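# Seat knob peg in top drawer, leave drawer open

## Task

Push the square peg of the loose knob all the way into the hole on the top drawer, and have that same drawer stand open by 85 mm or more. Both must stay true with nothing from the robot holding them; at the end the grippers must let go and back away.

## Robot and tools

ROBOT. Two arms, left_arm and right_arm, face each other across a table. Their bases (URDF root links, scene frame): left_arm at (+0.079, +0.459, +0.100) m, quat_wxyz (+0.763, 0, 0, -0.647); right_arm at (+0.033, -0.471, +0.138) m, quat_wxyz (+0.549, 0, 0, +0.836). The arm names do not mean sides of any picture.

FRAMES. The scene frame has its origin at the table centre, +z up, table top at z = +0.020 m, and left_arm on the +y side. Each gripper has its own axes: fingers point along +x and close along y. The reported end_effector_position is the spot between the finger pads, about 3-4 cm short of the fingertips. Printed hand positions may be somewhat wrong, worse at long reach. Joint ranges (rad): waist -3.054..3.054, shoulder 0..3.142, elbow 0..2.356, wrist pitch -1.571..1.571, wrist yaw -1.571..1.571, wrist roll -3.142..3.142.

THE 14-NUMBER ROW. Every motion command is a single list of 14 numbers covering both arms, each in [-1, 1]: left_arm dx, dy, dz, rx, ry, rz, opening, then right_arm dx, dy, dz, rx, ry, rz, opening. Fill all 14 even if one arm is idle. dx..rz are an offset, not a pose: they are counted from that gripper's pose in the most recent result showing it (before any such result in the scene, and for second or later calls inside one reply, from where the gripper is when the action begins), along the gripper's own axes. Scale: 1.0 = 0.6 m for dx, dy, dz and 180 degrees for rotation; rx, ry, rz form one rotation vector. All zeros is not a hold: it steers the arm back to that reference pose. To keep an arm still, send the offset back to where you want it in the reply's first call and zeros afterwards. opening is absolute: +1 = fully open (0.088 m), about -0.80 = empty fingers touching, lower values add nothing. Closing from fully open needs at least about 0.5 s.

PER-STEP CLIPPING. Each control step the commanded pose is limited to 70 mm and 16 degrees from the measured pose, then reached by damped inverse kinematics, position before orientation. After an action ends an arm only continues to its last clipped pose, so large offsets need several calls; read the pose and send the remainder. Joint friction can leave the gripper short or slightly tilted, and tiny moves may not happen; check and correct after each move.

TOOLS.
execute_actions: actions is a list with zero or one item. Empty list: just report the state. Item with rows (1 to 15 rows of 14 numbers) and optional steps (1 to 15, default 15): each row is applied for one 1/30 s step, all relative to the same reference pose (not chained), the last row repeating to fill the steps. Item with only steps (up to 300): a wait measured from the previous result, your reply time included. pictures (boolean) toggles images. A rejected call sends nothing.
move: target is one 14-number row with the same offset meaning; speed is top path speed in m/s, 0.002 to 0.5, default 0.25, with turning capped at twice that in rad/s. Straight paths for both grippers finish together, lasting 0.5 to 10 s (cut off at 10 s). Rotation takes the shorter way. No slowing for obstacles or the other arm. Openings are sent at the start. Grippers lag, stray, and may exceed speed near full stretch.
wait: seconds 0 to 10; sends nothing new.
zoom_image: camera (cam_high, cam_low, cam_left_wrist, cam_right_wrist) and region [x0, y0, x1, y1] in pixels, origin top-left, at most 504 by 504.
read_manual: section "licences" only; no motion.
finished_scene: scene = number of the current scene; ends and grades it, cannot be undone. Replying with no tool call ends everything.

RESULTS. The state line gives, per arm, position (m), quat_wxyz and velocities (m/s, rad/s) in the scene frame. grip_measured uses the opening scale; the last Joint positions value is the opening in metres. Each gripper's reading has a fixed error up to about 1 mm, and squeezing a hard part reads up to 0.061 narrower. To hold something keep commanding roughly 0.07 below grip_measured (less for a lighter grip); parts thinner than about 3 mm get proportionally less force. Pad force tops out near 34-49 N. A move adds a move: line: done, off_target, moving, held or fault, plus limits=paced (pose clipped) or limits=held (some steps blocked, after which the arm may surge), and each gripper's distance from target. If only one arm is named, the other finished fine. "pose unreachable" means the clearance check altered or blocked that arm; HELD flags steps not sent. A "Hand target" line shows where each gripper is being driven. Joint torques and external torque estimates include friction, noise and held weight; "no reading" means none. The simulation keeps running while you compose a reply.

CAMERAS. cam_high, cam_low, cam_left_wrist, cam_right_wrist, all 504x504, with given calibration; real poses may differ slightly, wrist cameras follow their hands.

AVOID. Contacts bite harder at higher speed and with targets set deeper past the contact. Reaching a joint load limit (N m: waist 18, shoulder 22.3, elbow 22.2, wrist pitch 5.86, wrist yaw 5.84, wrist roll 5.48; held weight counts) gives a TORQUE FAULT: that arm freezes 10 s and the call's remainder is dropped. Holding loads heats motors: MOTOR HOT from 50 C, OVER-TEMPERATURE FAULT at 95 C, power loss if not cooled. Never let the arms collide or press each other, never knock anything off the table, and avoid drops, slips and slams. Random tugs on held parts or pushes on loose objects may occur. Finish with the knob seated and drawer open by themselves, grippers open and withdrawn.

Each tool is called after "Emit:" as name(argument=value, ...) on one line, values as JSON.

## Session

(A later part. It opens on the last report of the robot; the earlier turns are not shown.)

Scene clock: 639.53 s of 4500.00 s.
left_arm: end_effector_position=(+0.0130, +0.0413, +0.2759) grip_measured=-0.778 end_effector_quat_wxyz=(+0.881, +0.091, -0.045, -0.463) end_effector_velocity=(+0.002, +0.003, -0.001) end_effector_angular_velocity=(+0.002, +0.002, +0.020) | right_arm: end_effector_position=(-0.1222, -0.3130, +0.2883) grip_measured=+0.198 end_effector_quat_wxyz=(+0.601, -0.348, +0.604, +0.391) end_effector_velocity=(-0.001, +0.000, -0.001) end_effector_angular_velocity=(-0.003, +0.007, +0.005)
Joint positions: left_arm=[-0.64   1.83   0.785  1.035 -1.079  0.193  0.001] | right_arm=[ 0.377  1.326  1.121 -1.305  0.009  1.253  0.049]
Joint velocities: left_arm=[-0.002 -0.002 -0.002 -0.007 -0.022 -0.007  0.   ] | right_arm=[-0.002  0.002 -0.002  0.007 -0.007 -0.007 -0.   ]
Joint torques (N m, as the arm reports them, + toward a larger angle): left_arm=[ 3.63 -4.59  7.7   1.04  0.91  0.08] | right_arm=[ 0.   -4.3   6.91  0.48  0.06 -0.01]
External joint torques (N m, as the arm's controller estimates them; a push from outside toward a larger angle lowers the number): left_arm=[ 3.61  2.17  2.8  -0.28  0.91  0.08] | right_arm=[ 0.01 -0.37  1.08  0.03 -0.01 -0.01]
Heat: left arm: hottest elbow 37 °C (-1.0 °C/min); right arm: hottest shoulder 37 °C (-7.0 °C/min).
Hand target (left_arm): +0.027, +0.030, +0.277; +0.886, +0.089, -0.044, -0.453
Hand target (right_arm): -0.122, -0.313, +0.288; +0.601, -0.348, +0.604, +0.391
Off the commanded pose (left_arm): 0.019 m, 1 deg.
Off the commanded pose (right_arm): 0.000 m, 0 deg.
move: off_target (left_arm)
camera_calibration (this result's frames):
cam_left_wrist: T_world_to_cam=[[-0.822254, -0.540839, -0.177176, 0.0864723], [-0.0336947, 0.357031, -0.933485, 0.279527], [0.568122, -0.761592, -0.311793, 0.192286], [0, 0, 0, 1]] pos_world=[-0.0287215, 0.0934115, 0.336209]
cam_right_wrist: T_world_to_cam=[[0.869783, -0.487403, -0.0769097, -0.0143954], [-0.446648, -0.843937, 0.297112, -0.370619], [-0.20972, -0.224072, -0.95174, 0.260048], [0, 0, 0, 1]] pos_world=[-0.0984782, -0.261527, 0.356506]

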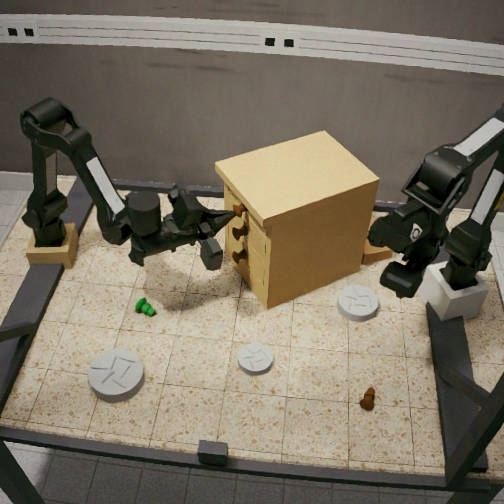

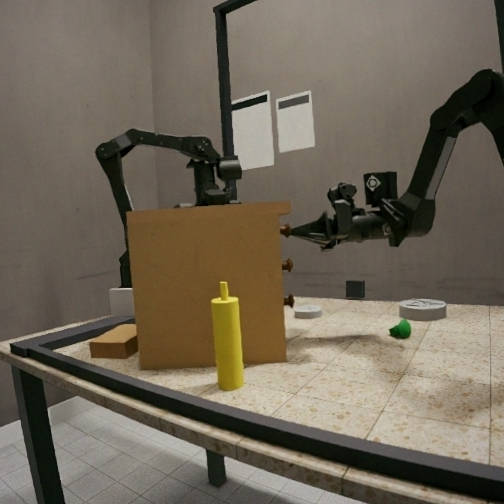

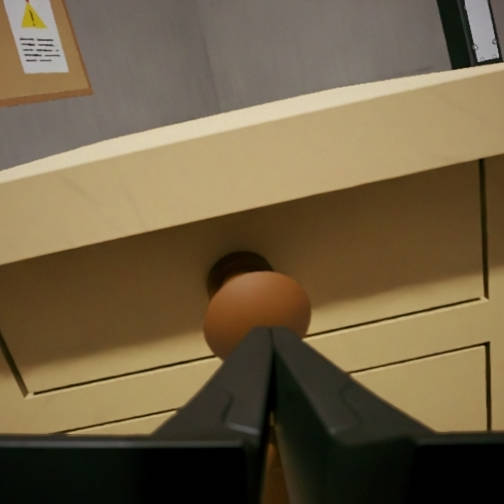

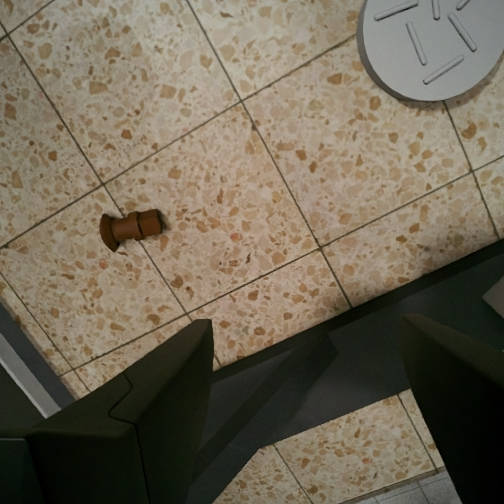

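Emit:
move(target=[-0.06,0,0,-0.05,0,0.01,0.15, 0,0,0,0,0,0,0.2], speed=0.1)

Emit:
zoom_image(camera="cam_low", region=[260,200,340,320])

Emit:
zoom_image(camera="cam_high", region=[200,170,300,290])

Emit:
zoom_image(camera="cam_left_wrist", region=[180,180,340,340])

Scene clock: 646.90 s of 4500.00 s.
left_arm: end_effector_position=(-0.0077, +0.0676, +0.2715) grip_measured=+0.147 end_effector_quat_wxyz=(+0.892, +0.029, -0.011, -0.452) end_effector_velocity=(-0.001, +0.005, +0.001) end_effector_angular_velocity=(-0.019, +0.021, +0.010) | right_arm: end_effector_position=(-0.1222, -0.3130, +0.2883) grip_measured=+0.198 end_effector_quat_wxyz=(+0.601, -0.348, +0.604, +0.391) end_effector_velocity=(+0.003, -0.004, -0.000) end_effector_angular_velocity=(-0.020, -0.011, +0.005)
Joint positions: left_arm=[-0.741  1.817  0.745  1.054 -1.21   0.045  0.046] | right_arm=[ 0.377  1.326  1.121 -1.305  0.009  1.253  0.049]
Joint velocities: left_arm=[-0.012 -0.007 -0.007  0.007 -0.022 -0.022 -0.   ] | right_arm=[-0.002 -0.002 -0.002 -0.022 -0.007 -0.007 -0.   ]
Joint torques (N m, as the arm reports them, + toward a larger angle): left_arm=[-0.34 -8.54  3.46  1.4  -0.24 -0.1 ] | right_arm=[ 0.03 -4.35  6.94  0.47  0.06 -0.03]
External joint torques (N m, as the arm's controller estimates them; a push from outside toward a larger angle lowers the number): left_arm=[-0.31 -2.07 -1.24  0.17 -0.23 -0.1 ] | right_arm=[ 0.03 -0.39  1.17  0.07  0.   -0.02]
Heat: left arm: hottest elbow 38 °C (+1.0 °C/min); right arm: hottest shoulder 37 °C (-5.1 °C/min).
Hand target (left_arm): -0.007, +0.071, +0.276; +0.892, +0.020, -0.009, -0.451
Hand target (right_arm): -0.122, -0.313, +0.288; +0.601, -0.348, +0.604, +0.391
Off the commanded pose (left_arm): 0.006 m, 1 deg.
Off the commanded pose (right_arm): 0.000 m, 0 deg.
After step 90, 3.20 s passed at rest.
move: done
camera_calibration (this result's frames):
cam_left_wrist: T_world_to_cam=[[-0.817842, -0.574248, -0.0370555, 0.0471584], [-0.152368, 0.278198, -0.948362, 0.273765], [0.554904, -0.769964, -0.315019, 0.224065], [0, 0, 0, 1]] pos_world=[-0.0440532, 0.123441, 0.331961]
cam_right_wrist: T_world_to_cam=[[0.869783, -0.487403, -0.0769097, -0.0143954], [-0.446648, -0.843937, 0.297112, -0.370619], [-0.20972, -0.224072, -0.95174, 0.260048], [0, 0, 0, 1]] pos_world=[-0.0984782, -0.261527, 0.356506]

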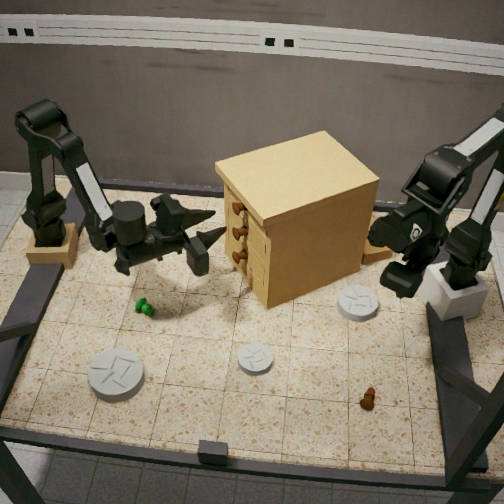

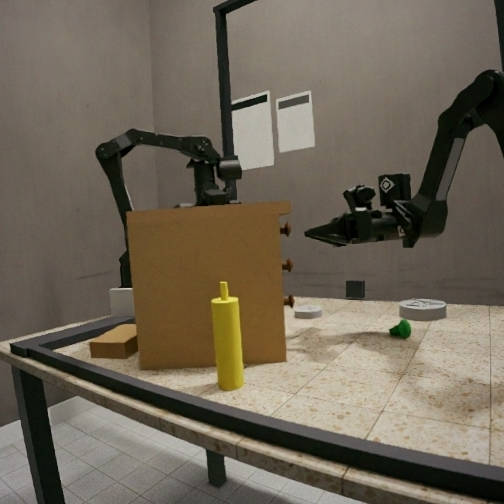

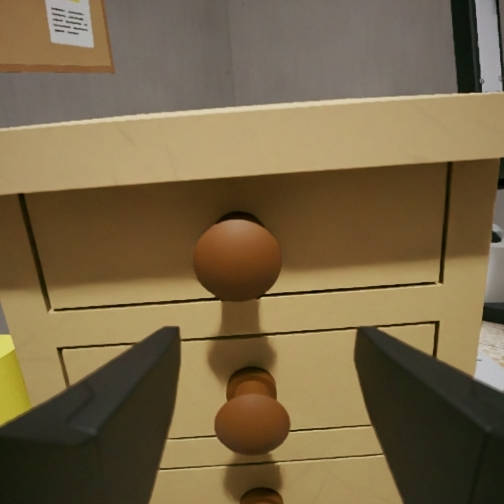

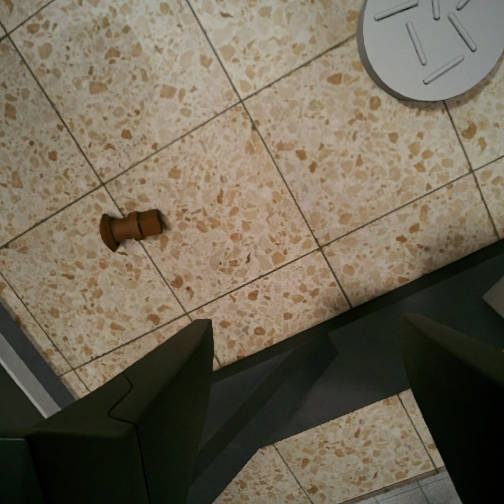

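Region (260, 200, 340, 320) of cam_low's 504x504 image, scaled by 4.200, with more detail than that image has.

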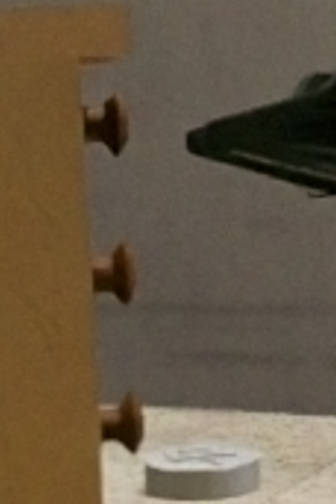

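Region (200, 170, 300, 290) of cam_high's 504x504 image, scaled by 4.200, with more detail than that image has.

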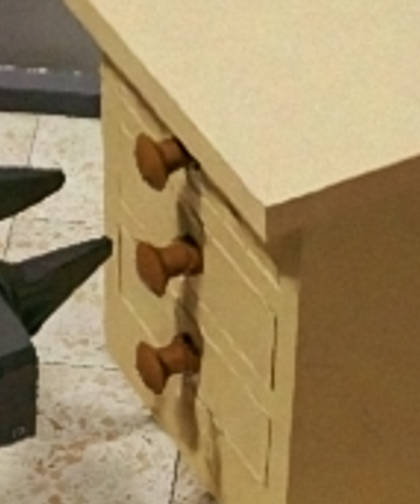

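Region (180, 180, 340, 340) of cam_left_wrist's 504x504 image, scaled by 3.150, with more detail than that image has.

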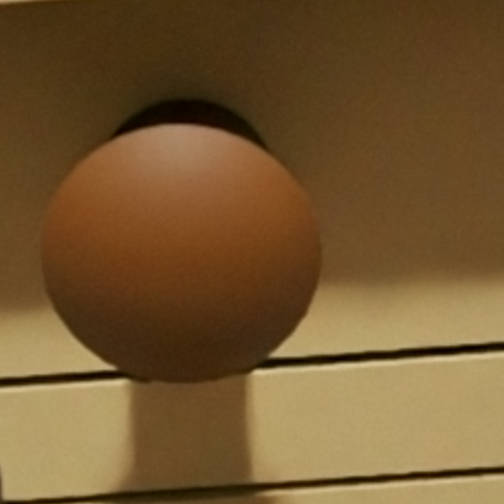

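Emit:
move(target=[0.048,0.018,0.014,-0.012,0,0,-0.9, 0,0,0,0,0,0,0.2], speed=0.08)

Scene clock: 652.43 s of 4500.00 s.
left_arm: end_effector_position=(+0.0168, +0.0523, +0.2703) grip_measured=-0.778 end_effector_quat_wxyz=(+0.892, +0.027, -0.004, -0.451) end_effector_velocity=(+0.002, -0.000, -0.003) end_effector_angular_velocity=(+0.015, -0.004, +0.000) | right_arm: end_effector_position=(-0.1222, -0.3130, +0.2883) grip_measured=+0.198 end_effector_quat_wxyz=(+0.601, -0.348, +0.604, +0.391) end_effector_velocity=(+0.001, -0.000, +0.001) end_effector_angular_velocity=(-0.007, +0.003, +0.000)
Joint positions: left_arm=[-0.652  1.813  0.752  1.022 -1.122  0.017  0.001] | right_arm=[ 0.377  1.326  1.121 -1.305  0.009  1.253  0.049]
Joint velocities: left_arm=[ 0.007 -0.002 -0.002 -0.022  0.007 -0.007 -0.   ] | right_arm=[-0.007 -0.002  0.002 -0.007 -0.007 -0.007 -0.   ]
Joint torques (N m, as the arm reports them, + toward a larger angle): left_arm=[ 0.13 -8.67  5.7   1.11  0.11 -0.03] | right_arm=[-0.03 -4.29  6.88  0.46  0.07 -0.02]
External joint torques (N m, as the arm's controller estimates them; a push from outside toward a larger angle lowers the number): left_arm=[ 0.13 -2.15  0.9  -0.18  0.13 -0.04] | right_arm=[-0.01 -0.32  1.07  0.04  0.01 -0.02]
Heat: left arm: hottest shoulder 37 °C (+0.0 °C/min); right arm: hottest shoulder 36 °C (-5.1 °C/min).
Hand target (left_arm): +0.018, +0.050, +0.280; +0.892, +0.012, -0.003, -0.452
Hand target (right_arm): -0.122, -0.313, +0.288; +0.601, -0.348, +0.604, +0.391
Off the commanded pose (left_arm): 0.010 m, 2 deg.
Off the commanded pose (right_arm): 0.000 m, 0 deg.
After step 90, 1.70 s passed at rest.
move: off_target (left_arm)
camera_calibration (this result's frames):
cam_left_wrist: T_world_to_cam=[[-0.817427, -0.575371, -0.0275911, 0.0558075], [-0.165928, 0.281061, -0.945237, 0.279919], [0.551617, -0.768084, -0.325217, 0.201057], [0, 0, 0, 1]] pos_world=[-0.0188415, 0.107865, 0.331517]
cam_right_wrist: T_world_to_cam=[[0.869783, -0.487403, -0.0769097, -0.0143954], [-0.446648, -0.843937, 0.297112, -0.370619], [-0.20972, -0.224072, -0.95174, 0.260048], [0, 0, 0, 1]] pos_world=[-0.0984782, -0.261527, 0.356506]

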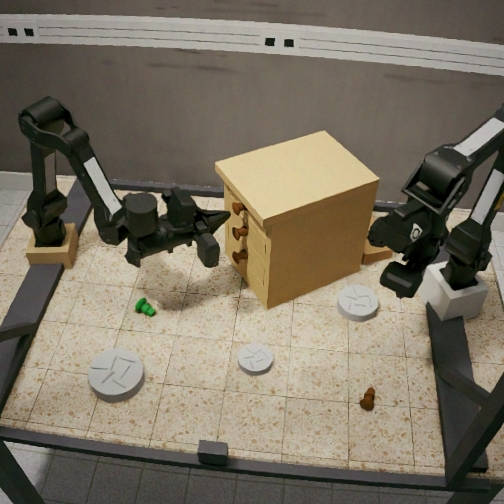

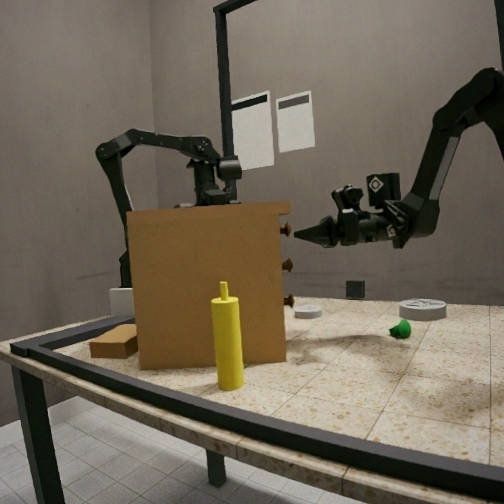

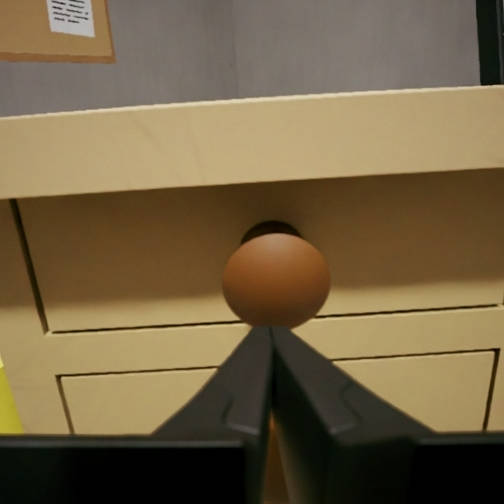

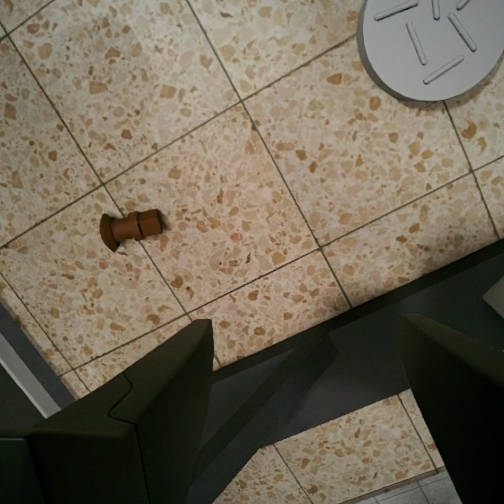

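Emit:
move(target=[0.005,-0.007,0.02,0,0,0,-0.9, 0,0,0,0,0,0,0.2], speed=0.05)

Scene clock: 655.87 s of 4500.00 s.
left_arm: end_effector_position=(+0.0150, +0.0482, +0.2713) grip_measured=-0.778 end_effector_quat_wxyz=(+0.891, +0.040, -0.004, -0.451) end_effector_velocity=(-0.001, -0.000, +0.000) end_effector_angular_velocity=(+0.006, -0.000, +0.005) | right_arm: end_effector_position=(-0.1222, -0.3130, +0.2883) grip_measured=+0.198 end_effector_quat_wxyz=(+0.601, -0.348, +0.604, +0.391) end_effector_velocity=(-0.002, -0.004, +0.001) end_effector_angular_velocity=(-0.017, +0.013, +0.011)
Joint positions: left_arm=[-0.651  1.813  0.778  0.968 -1.121  0.016  0.001] | right_arm=[ 0.377  1.326  1.121 -1.305  0.009  1.253  0.049]
Joint velocities: left_arm=[-0.002 -0.002  0.007 -0.022 -0.007 -0.007 -0.   ] | right_arm=[ 0.002 -0.002  0.002 -0.007 -0.022 -0.007 -0.   ]
Joint torques (N m, as the arm reports them, + toward a larger angle): left_arm=[ 0.13 -8.85  5.76  1.15 -0.05  0.07] | right_arm=[ 0.   -4.32  6.92  0.46  0.05 -0.03]
External joint torques (N m, as the arm's controller estimates them; a push from outside toward a larger angle lowers the number): left_arm=[ 0.13 -2.23  0.87 -0.15 -0.01  0.07] | right_arm=[-0.03 -0.39  1.1   0.03  0.   -0.03]
Heat: left arm: hottest shoulder 37 °C (+0.0 °C/min); right arm: hottest shoulder 36 °C (-4.0 °C/min).
Hand target (left_arm): +0.015, +0.047, +0.282; +0.892, +0.027, -0.004, -0.451
Hand target (right_arm): -0.122, -0.313, +0.288; +0.601, -0.348, +0.604, +0.391
Off the commanded pose (left_arm): 0.011 m, 2 deg.
Off the commanded pose (right_arm): 0.000 m, 0 deg.
move: off_target (left_arm)
camera_calibration (this result's frames):
cam_left_wrist: T_world_to_cam=[[-0.816944, -0.574467, -0.0508846, 0.0583418], [-0.154731, 0.303325, -0.940241, 0.2791], [0.555572, -0.760251, -0.336687, 0.20188], [0, 0, 0, 1]] pos_world=[-0.0213117, 0.102337, 0.333361]
cam_right_wrist: T_world_to_cam=[[0.869783, -0.487403, -0.0769097, -0.0143954], [-0.446648, -0.843937, 0.297112, -0.370619], [-0.20972, -0.224072, -0.95174, 0.260048], [0, 0, 0, 1]] pos_world=[-0.0984782, -0.261527, 0.356506]

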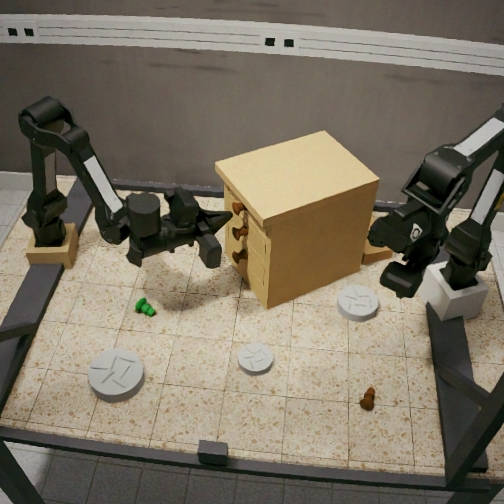

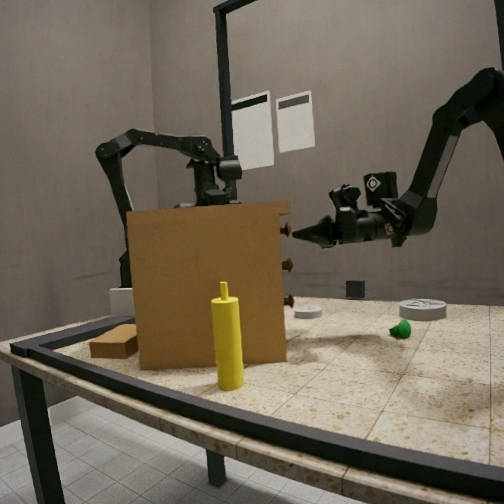

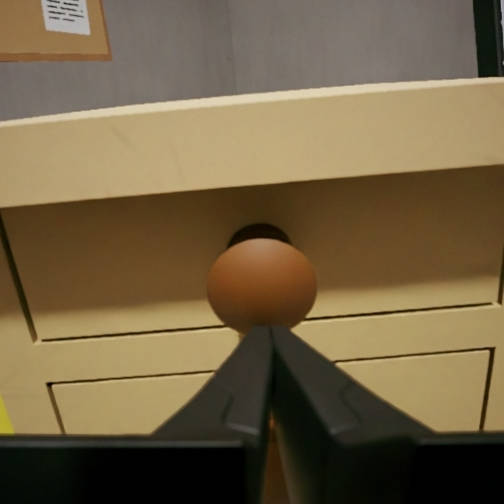

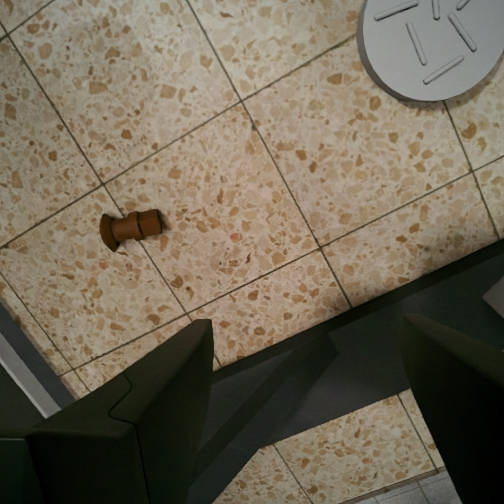

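Emit:
move(target=[0.008,0,0.035,0,-0.02,0,-0.9, 0,0,0,0,0,0,0.2], speed=0.05)

Scene clock: 658.90 s of 4500.00 s.
left_arm: end_effector_position=(+0.0170, +0.0458, +0.2887) grip_measured=-0.778 end_effector_quat_wxyz=(+0.891, +0.032, -0.031, -0.452) end_effector_velocity=(+0.002, +0.003, +0.003) end_effector_angular_velocity=(-0.015, +0.005, +0.020) | right_arm: end_effector_position=(-0.1222, -0.3130, +0.2883) grip_measured=+0.198 end_effector_quat_wxyz=(+0.601, -0.348, +0.604, +0.391) end_effector_velocity=(+0.003, -0.001, -0.002) end_effector_angular_velocity=(-0.003, -0.014, +0.004)
Joint positions: left_arm=[-0.641  1.812  0.781  1.089 -1.107  0.136  0.001] | right_arm=[ 0.377  1.326  1.121 -1.305  0.009  1.253  0.049]
Joint velocities: left_arm=[-0.002 -0.002 -0.002  0.022 -0.022  0.007 -0.   ] | right_arm=[-0.002 -0.002 -0.007 -0.007  0.007 -0.007 -0.   ]
Joint torques (N m, as the arm reports them, + toward a larger angle): left_arm=[ 0.26 -6.38  5.73  1.56  0.22  0.13] | right_arm=[ 0.05 -4.29  6.95  0.47  0.05 -0.03]
External joint torques (N m, as the arm's controller estimates them; a push from outside toward a larger angle lowers the number): left_arm=[0.26 0.26 0.81 0.27 0.19 0.13] | right_arm=[ 0.06 -0.35  1.17  0.05 -0.01 -0.02]
Heat: left arm: hottest shoulder 37 °C (+0.0 °C/min); right arm: hottest shoulder 36 °C (-4.0 °C/min).
Hand target (left_arm): +0.017, +0.043, +0.292; +0.891, +0.026, -0.032, -0.452
Hand target (right_arm): -0.122, -0.313, +0.288; +0.601, -0.348, +0.604, +0.391
Off the commanded pose (left_arm): 0.004 m, 1 deg.
Off the commanded pose (right_arm): 0.000 m, 0 deg.
move: done
camera_calibration (this result's frames):
cam_left_wrist: T_world_to_cam=[[-0.817087, -0.573368, -0.0601549, 0.0621294], [-0.116511, 0.266417, -0.95679, 0.302317], [0.564619, -0.774772, -0.284489, 0.190269], [0, 0, 0, 1]] pos_world=[-0.0214413, 0.102496, 0.347121]
cam_right_wrist: T_world_to_cam=[[0.869783, -0.487403, -0.0769097, -0.0143954], [-0.446648, -0.843937, 0.297112, -0.370619], [-0.20972, -0.224072, -0.95174, 0.260048], [0, 0, 0, 1]] pos_world=[-0.0984782, -0.261527, 0.356506]

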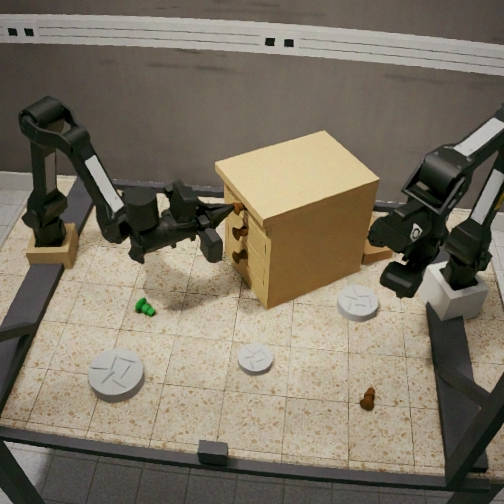

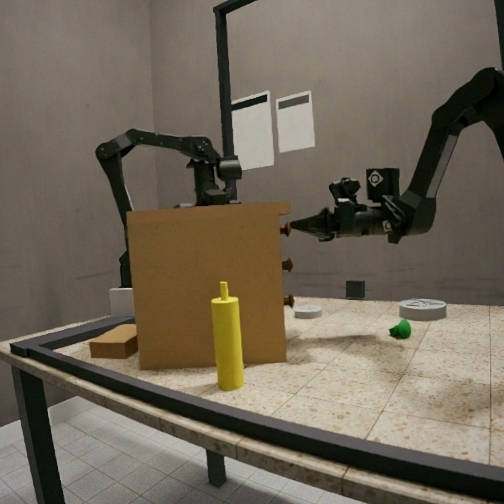

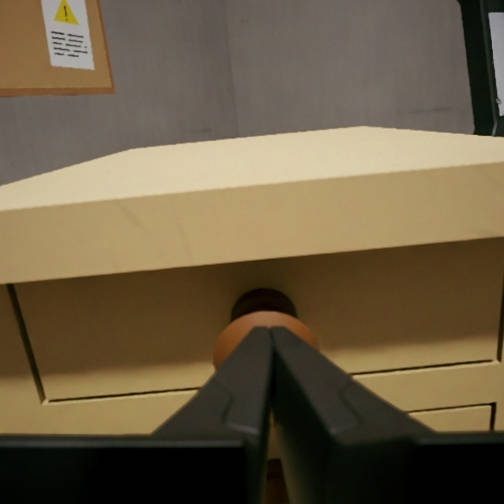

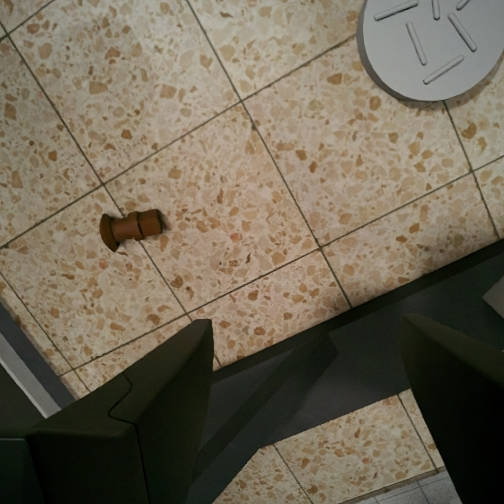

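Emit:
move(target=[0,0,-0.017,0,0.012,0,-0.9, 0,0,0,0,0,0,0.2], speed=0.04)

Scene clock: 663.10 s of 4500.00 s.
left_arm: end_effector_position=(+0.0166, +0.0456, +0.2777) grip_measured=-0.778 end_effector_quat_wxyz=(+0.890, +0.042, -0.015, -0.453) end_effector_velocity=(+0.000, +0.001, -0.003) end_effector_angular_velocity=(+0.007, +0.008, +0.005) | right_arm: end_effector_position=(-0.1222, -0.3130, +0.2883) grip_measured=+0.198 end_effector_quat_wxyz=(+0.601, -0.348, +0.604, +0.391) end_effector_velocity=(+0.002, -0.001, -0.000) end_effector_angular_velocity=(-0.010, -0.000, +0.000)
Joint positions: left_arm=[-0.642  1.812  0.782  1.006 -1.107  0.066  0.001] | right_arm=[ 0.377  1.326  1.121 -1.305  0.009  1.253  0.049]
Joint velocities: left_arm=[-0.002 -0.002 -0.002 -0.022 -0.007 -0.022 -0.   ] | right_arm=[-0.007 -0.002 -0.002 -0.007 -0.007 -0.007  0.   ]
Joint torques (N m, as the arm reports them, + toward a larger angle): left_arm=[ 0.22 -7.3   4.55  1.09 -0.15 -0.05] | right_arm=[ 0.04 -4.3   6.9   0.47  0.05 -0.02]
External joint torques (N m, as the arm's controller estimates them; a push from outside toward a larger angle lowers the number): left_arm=[ 0.21 -0.67 -0.38 -0.21 -0.13 -0.05] | right_arm=[ 0.06 -0.31  1.09  0.06 -0.01 -0.02]
Heat: left arm: hottest shoulder 37 °C (+0.0 °C/min); right arm: hottest shoulder 36 °C (-4.0 °C/min).
Hand target (left_arm): +0.018, +0.046, +0.279; +0.891, +0.040, -0.014, -0.451
Hand target (right_arm): -0.122, -0.313, +0.288; +0.601, -0.348, +0.604, +0.391
Off the commanded pose (left_arm): 0.002 m, 0 deg.
Off the commanded pose (right_arm): 0.000 m, 0 deg.
After step 90, 0.37 s passed at rest.
move: done
camera_calibration (this result's frames):
cam_left_wrist: T_world_to_cam=[[-0.819168, -0.570006, -0.0636951, 0.0618154], [-0.133388, 0.297339, -0.945408, 0.28745], [0.557828, -0.765952, -0.319603, 0.19669], [0, 0, 0, 1]] pos_world=[-0.0207393, 0.10042, 0.338558]
cam_right_wrist: T_world_to_cam=[[0.869783, -0.487403, -0.0769097, -0.0143954], [-0.446648, -0.843937, 0.297112, -0.370619], [-0.20972, -0.224072, -0.95174, 0.260048], [0, 0, 0, 1]] pos_world=[-0.0984782, -0.261527, 0.356506]

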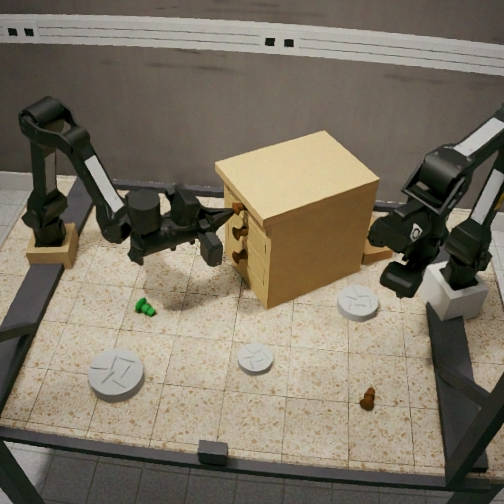

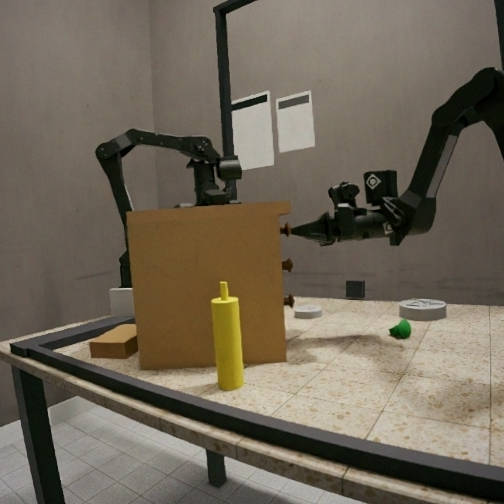

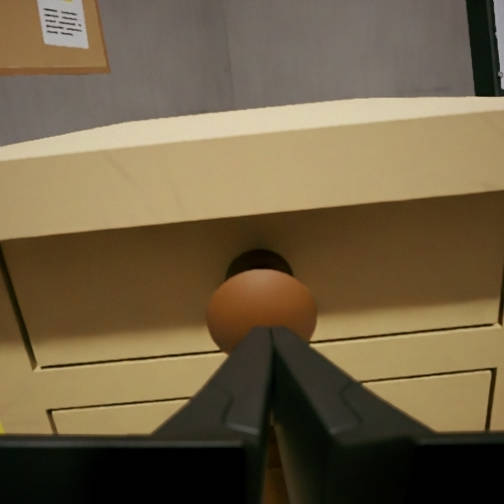

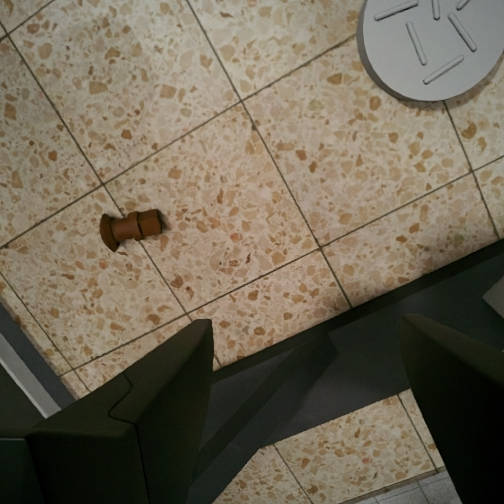

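Good. Push.

Emit:
move(target=[0.045,0.003,0,0,0,0,-0.9, 0,0,0,0,0,0,0.2], speed=0.03)

Emit:
zoom_image(camera="cam_low", region=[260,200,340,320])

Scene clock: 666.67 s of 4500.00 s.
left_arm: end_effector_position=(+0.0152, +0.0413, +0.2764) grip_measured=-0.778 end_effector_quat_wxyz=(+0.883, +0.044, -0.016, -0.466) end_effector_velocity=(+0.000, +0.001, -0.003) end_effector_angular_velocity=(+0.024, -0.016, +0.005) | right_arm: end_effector_position=(-0.1222, -0.3130, +0.2883) grip_measured=+0.198 end_effector_quat_wxyz=(+0.601, -0.348, +0.604, +0.391) end_effector_velocity=(-0.001, +0.000, -0.000) end_effector_angular_velocity=(+0.001, +0.009, +0.020)
Joint positions: left_arm=[-0.634  1.816  0.783  1.004 -1.07   0.068  0.001] | right_arm=[ 0.377  1.326  1.121 -1.305  0.009  1.253  0.049]
Joint velocities: left_arm=[-0.002 -0.002 -0.002 -0.022 -0.007  0.007 -0.   ] | right_arm=[-0.002 -0.002 -0.002  0.007 -0.007 -0.022 -0.   ]
Joint torques (N m, as the arm reports them, + toward a larger angle): left_arm=[ 4.56 -3.91  8.38  1.14  1.16  0.11] | right_arm=[-0.01 -4.31  6.9   0.48  0.05 -0.02]
External joint torques (N m, as the arm's controller estimates them; a push from outside toward a larger angle lowers the number): left_arm=[ 4.59  2.75  3.43 -0.18  1.17  0.1 ] | right_arm=[ 0.   -0.34  1.07  0.04 -0.02 -0.01]
Heat: left arm: hottest shoulder 37 °C (+0.0 °C/min); right arm: hottest shoulder 36 °C (-3.1 °C/min).
Hand target (left_arm): +0.034, +0.027, +0.278; +0.890, +0.042, -0.015, -0.453
Hand target (right_arm): -0.122, -0.313, +0.288; +0.601, -0.348, +0.604, +0.391
Off the commanded pose (left_arm): 0.025 m, 2 deg.
Off the commanded pose (right_arm): 0.000 m, 0 deg.
move: off_target (left_arm)
camera_calibration (this result's frames):
cam_left_wrist: T_world_to_cam=[[-0.835176, -0.545664, -0.0687867, 0.0587736], [-0.12219, 0.30604, -0.944145, 0.286452], [0.536237, -0.780122, -0.322272, 0.195393], [0, 0, 0, 1]] pos_world=[-0.0206892, 0.0968355, 0.337465]
cam_right_wrist: T_world_to_cam=[[0.869783, -0.487403, -0.0769097, -0.0143954], [-0.446648, -0.843937, 0.297112, -0.370619], [-0.20972, -0.224072, -0.95174, 0.260048], [0, 0, 0, 1]] pos_world=[-0.0984782, -0.261527, 0.356506]

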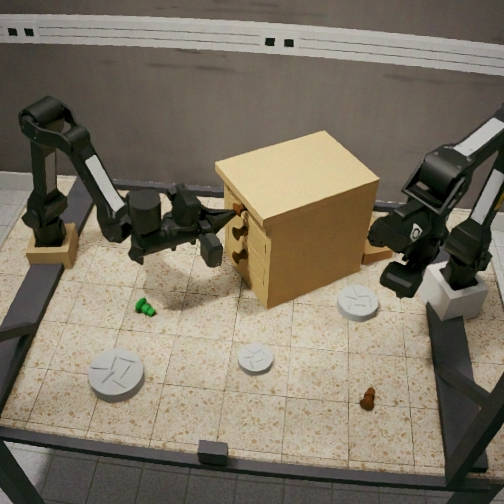

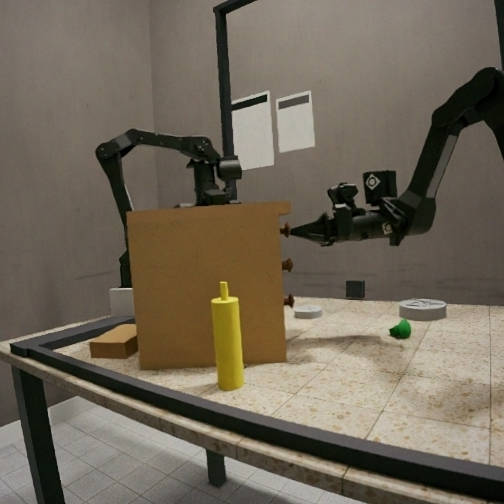

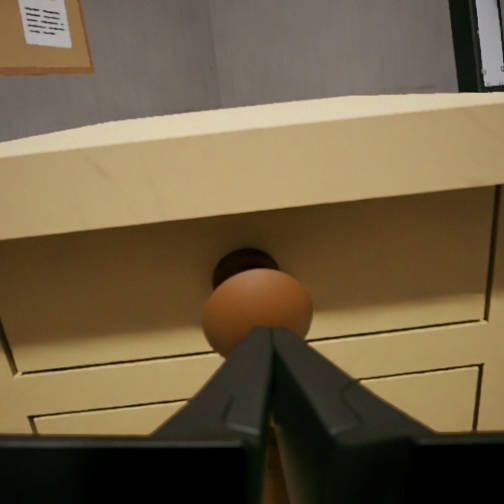

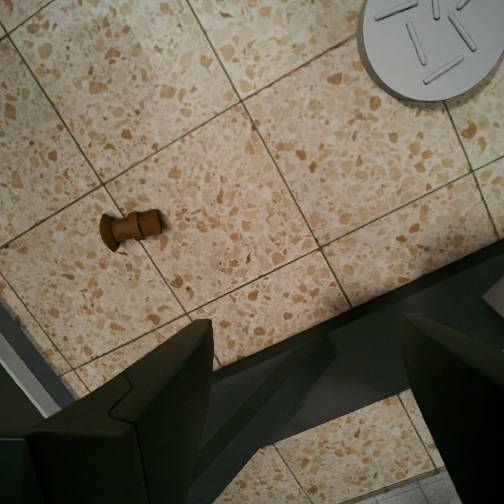

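Region (260, 200, 340, 320) of cam_low's 504x504 image, scaled by 4.200, with more detail than that image has.

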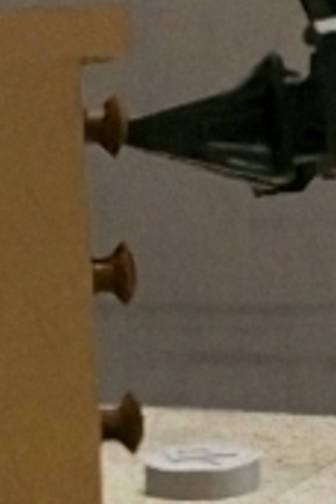

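Emit:
move(target=[-0.03,0,0,0,0,0.012,0.15, 0,0,0,0,0,0,0.2], speed=0.1)

Scene clock: 670.77 s of 4500.00 s.
left_arm: end_effector_position=(+0.0051, +0.0534, +0.2752) grip_measured=+0.145 end_effector_quat_wxyz=(+0.891, +0.046, -0.016, -0.451) end_effector_velocity=(-0.002, +0.004, -0.002) end_effector_angular_velocity=(+0.006, -0.001, +0.010) | right_arm: end_effector_position=(-0.1222, -0.3130, +0.2883) grip_measured=+0.198 end_effector_quat_wxyz=(+0.601, -0.348, +0.604, +0.391) end_effector_velocity=(+0.003, -0.007, -0.002) end_effector_angular_velocity=(-0.034, -0.004, +0.006)
Joint positions: left_arm=[-0.685  1.816  0.777  1.007 -1.156  0.068  0.046] | right_arm=[ 0.377  1.326  1.121 -1.305  0.009  1.253  0.049]
Joint velocities: left_arm=[-0.012 -0.002 -0.007 -0.007 -0.022 -0.007  0.001] | right_arm=[-0.002 -0.002 -0.007 -0.022 -0.022 -0.007 -0.   ]
Joint torques (N m, as the arm reports them, + toward a larger angle): left_arm=[-0.29 -7.69  3.75  1.49 -0.28  0.03] | right_arm=[ 0.05 -4.3   6.95  0.48  0.06 -0.03]
External joint torques (N m, as the arm's controller estimates them; a push from outside toward a larger angle lowers the number): left_arm=[-0.28 -1.06 -1.16  0.21 -0.27  0.02] | right_arm=[ 0.04 -0.32  1.19  0.08  0.01 -0.02]
Heat: left arm: hottest elbow 38 °C (+1.0 °C/min); right arm: hottest shoulder 36 °C (-3.0 °C/min).
Hand target (left_arm): +0.005, +0.056, +0.277; +0.892, +0.044, -0.016, -0.450
Hand target (right_arm): -0.122, -0.313, +0.288; +0.601, -0.348, +0.604, +0.391
Off the commanded pose (left_arm): 0.003 m, 0 deg.
Off the commanded pose (right_arm): 0.000 m, 0 deg.
After step 90, 0.33 s passed at rest.
move: done
camera_calibration (this result's frames):
cam_left_wrist: T_world_to_cam=[[-0.815261, -0.57447, -0.0730303, 0.0594919], [-0.129151, 0.303305, -0.944101, 0.280583], [0.564508, -0.760256, -0.321467, 0.208386], [0, 0, 0, 1]] pos_world=[-0.0328965, 0.107501, 0.336233]
cam_right_wrist: T_world_to_cam=[[0.869783, -0.487403, -0.0769097, -0.0143954], [-0.446648, -0.843937, 0.297112, -0.370619], [-0.20972, -0.224072, -0.95174, 0.260048], [0, 0, 0, 1]] pos_world=[-0.0984782, -0.261527, 0.356506]

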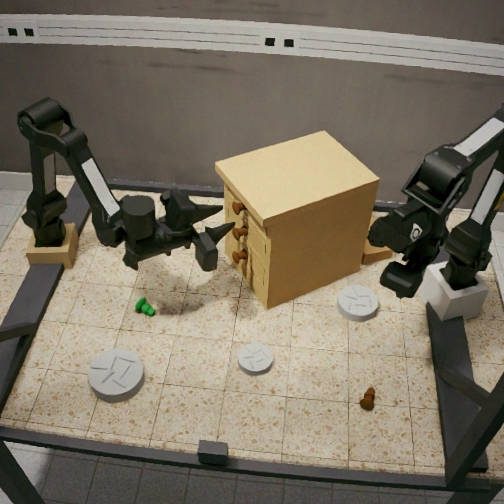

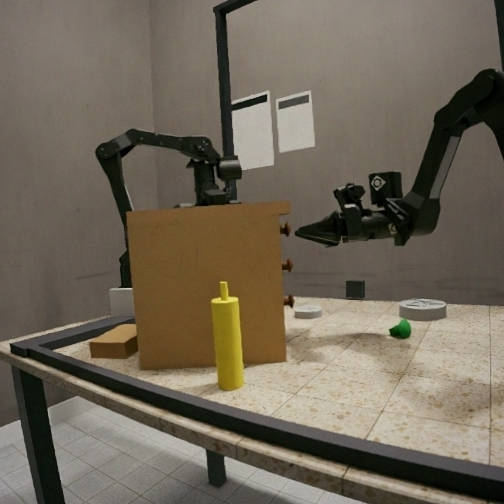

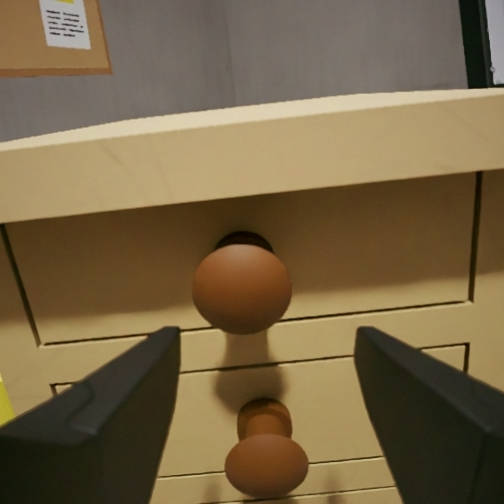

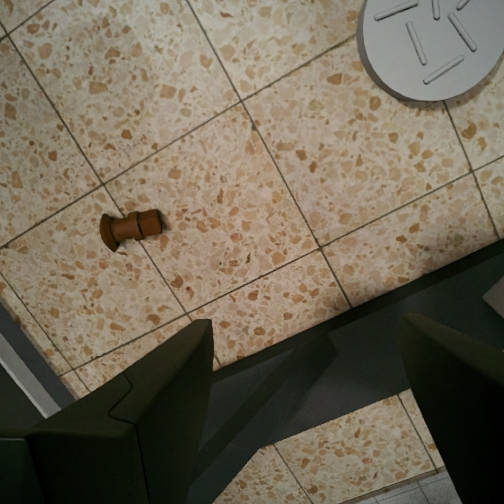

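Emit:
move(target=[0.07,0.015,0.003,0,0,0,0.15, 0,0,0,0,0,0,0.2], speed=0.08)

Scene clock: 673.40 s of 4500.00 s.
left_arm: end_effector_position=(+0.0370, +0.0285, +0.2780) grip_measured=+0.147 end_effector_quat_wxyz=(+0.892, +0.045, -0.016, -0.450) end_effector_velocity=(-0.000, -0.001, -0.001) end_effector_angular_velocity=(+0.002, +0.003, -0.005) | right_arm: end_effector_position=(-0.1222, -0.3130, +0.2883) grip_measured=+0.198 end_effector_quat_wxyz=(+0.601, -0.348, +0.604, +0.391) end_effector_velocity=(+0.003, -0.000, -0.000) end_effector_angular_velocity=(+0.000, -0.011, +0.004)
Joint positions: left_arm=[-0.566  1.835  0.815  0.996 -1.039  0.075  0.046] | right_arm=[ 0.377  1.326  1.121 -1.305  0.009  1.253  0.049]
Joint velocities: left_arm=[ 0.002  0.002  0.002 -0.007  0.007 -0.007 -0.   ] | right_arm=[-0.002 -0.002 -0.002 -0.007  0.007 -0.007  0.   ]
Joint torques (N m, as the arm reports them, + toward a larger angle): left_arm=[ 0.33 -5.75  5.93  1.17  0.15  0.09] | right_arm=[ 0.03 -4.32  6.9   0.46  0.06 -0.02]
External joint torques (N m, as the arm's controller estimates them; a push from outside toward a larger angle lowers the number): left_arm=[ 0.38  1.13  0.9  -0.17  0.15  0.09] | right_arm=[ 0.03 -0.38  1.14  0.05  0.   -0.02]
Heat: left arm: hottest elbow 38 °C (+1.0 °C/min); right arm: hottest shoulder 36 °C (-2.0 °C/min).
Hand target (left_arm): +0.037, +0.025, +0.277; +0.891, +0.047, -0.017, -0.450
Hand target (right_arm): -0.122, -0.313, +0.288; +0.601, -0.348, +0.604, +0.391
Off the commanded pose (left_arm): 0.004 m, 0 deg.
Off the commanded pose (right_arm): 0.000 m, 0 deg.
move: done
camera_calibration (this result's frames):
cam_left_wrist: T_world_to_cam=[[-0.814489, -0.575822, -0.0709737, 0.0708048], [-0.130673, 0.301255, -0.944548, 0.295147], [0.565272, -0.760049, -0.320613, 0.172133], [0, 0, 0, 1]] pos_world=[-0.00106492, 0.0826862, 0.338994]
cam_right_wrist: T_world_to_cam=[[0.869783, -0.487403, -0.0769097, -0.0143954], [-0.446648, -0.843937, 0.297112, -0.370619], [-0.20972, -0.224072, -0.95174, 0.260048], [0, 0, 0, 1]] pos_world=[-0.0984782, -0.261527, 0.356506]

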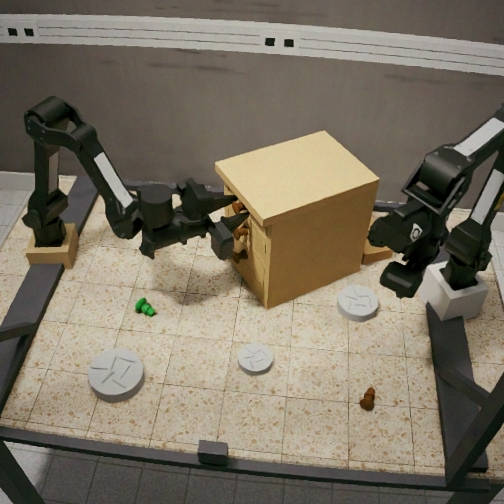

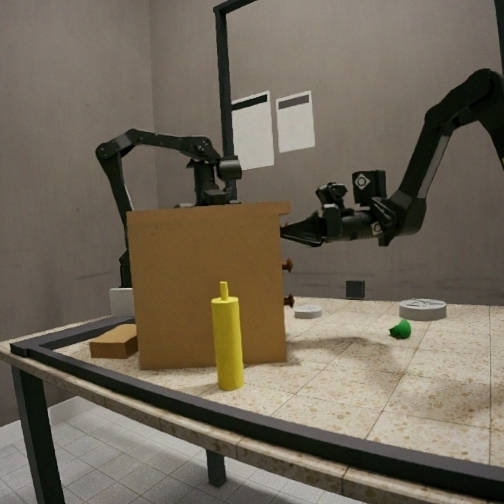

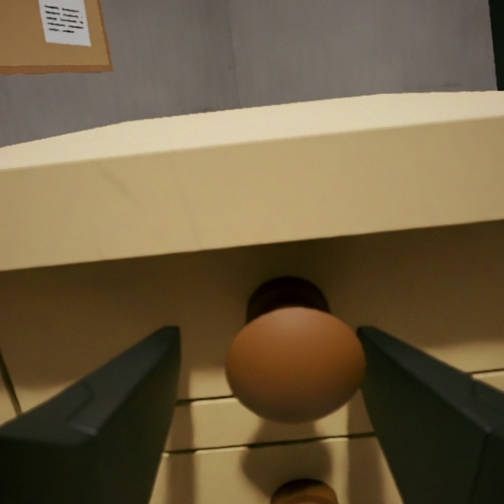

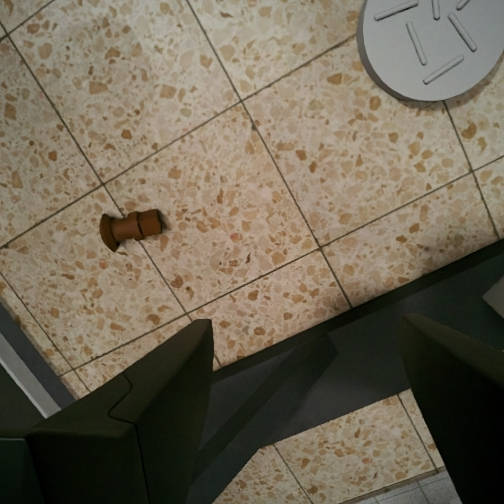

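Emit:
move(target=[0.006,-0.013,0,0,0,0,0.15, 0,0,0,0,0,0,0.2], speed=0.05)

Scene clock: 676.27 s of 4500.00 s.
left_arm: end_effector_position=(+0.0352, +0.0238, +0.2781) grip_measured=+0.147 end_effector_quat_wxyz=(+0.892, +0.045, -0.016, -0.450) end_effector_velocity=(-0.001, -0.001, +0.004) end_effector_angular_velocity=(-0.011, +0.001, +0.005) | right_arm: end_effector_position=(-0.1222, -0.3130, +0.2883) grip_measured=+0.198 end_effector_quat_wxyz=(+0.601, -0.348, +0.604, +0.391) end_effector_velocity=(+0.003, -0.004, -0.000) end_effector_angular_velocity=(-0.020, -0.011, +0.005)
Joint positions: left_arm=[-0.565  1.851  0.837  0.992 -1.037  0.075  0.046] | right_arm=[ 0.377  1.326  1.121 -1.305  0.009  1.253  0.049]
Joint velocities: left_arm=[-0.002  0.002  0.012  0.007 -0.007  0.007 -0.   ] | right_arm=[-0.002 -0.002 -0.002 -0.022 -0.007 -0.007 -0.   ]
Joint torques (N m, as the arm reports them, + toward a larger angle): left_arm=[-0.33 -6.03  5.81  1.17 -0.2   0.02] | right_arm=[ 0.03 -4.32  6.93  0.47  0.05 -0.02]
External joint torques (N m, as the arm's controller estimates them; a push from outside toward a larger angle lowers the number): left_arm=[-0.34  1.05  0.74 -0.19 -0.18  0.01] | right_arm=[ 0.03 -0.36  1.16  0.06 -0.01 -0.02]
Heat: left arm: hottest elbow 38 °C (+1.0 °C/min); right arm: hottest shoulder 36 °C (-2.0 °C/min).
Hand target (left_arm): +0.033, +0.021, +0.277; +0.892, +0.045, -0.016, -0.450
Hand target (right_arm): -0.122, -0.313, +0.288; +0.601, -0.348, +0.604, +0.391
Off the commanded pose (left_arm): 0.004 m, 0 deg.
Off the commanded pose (right_arm): 0.000 m, 0 deg.
move: done
camera_calibration (this result's frames):
cam_left_wrist: T_world_to_cam=[[-0.814741, -0.575585, -0.069989, 0.0663825], [-0.131004, 0.30032, -0.9448, 0.296522], [0.564831, -0.760598, -0.320087, 0.169441], [0, 0, 0, 1]] pos_world=[-0.00277567, 0.0780341, 0.339036]
cam_right_wrist: T_world_to_cam=[[0.869783, -0.487403, -0.0769097, -0.0143954], [-0.446648, -0.843937, 0.297112, -0.370619], [-0.20972, -0.224072, -0.95174, 0.260048], [0, 0, 0, 1]] pos_world=[-0.0984782, -0.261527, 0.356506]

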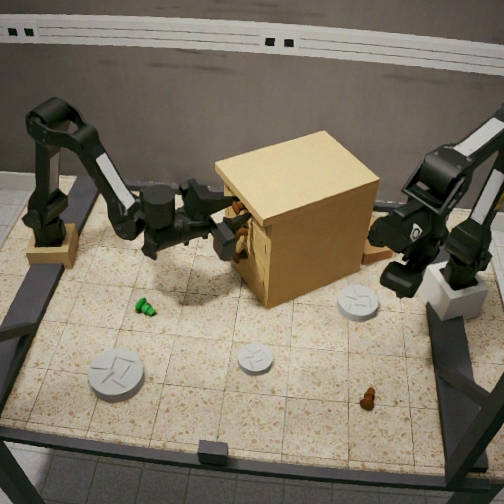

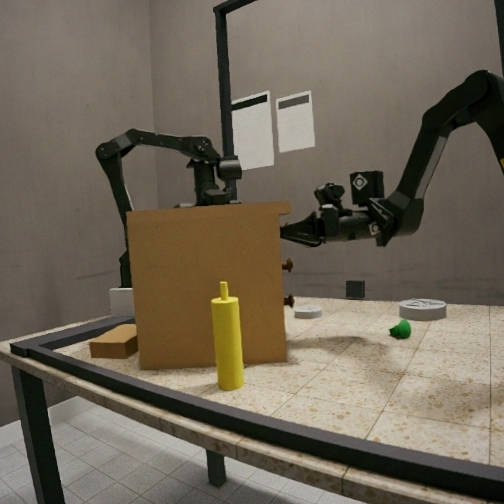

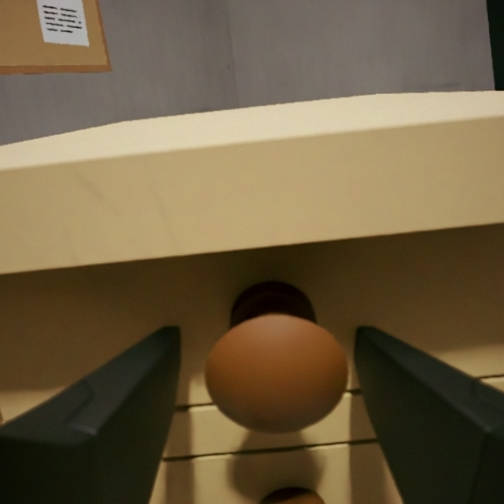

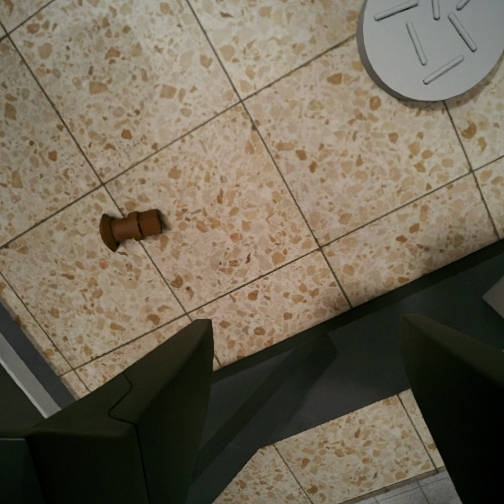

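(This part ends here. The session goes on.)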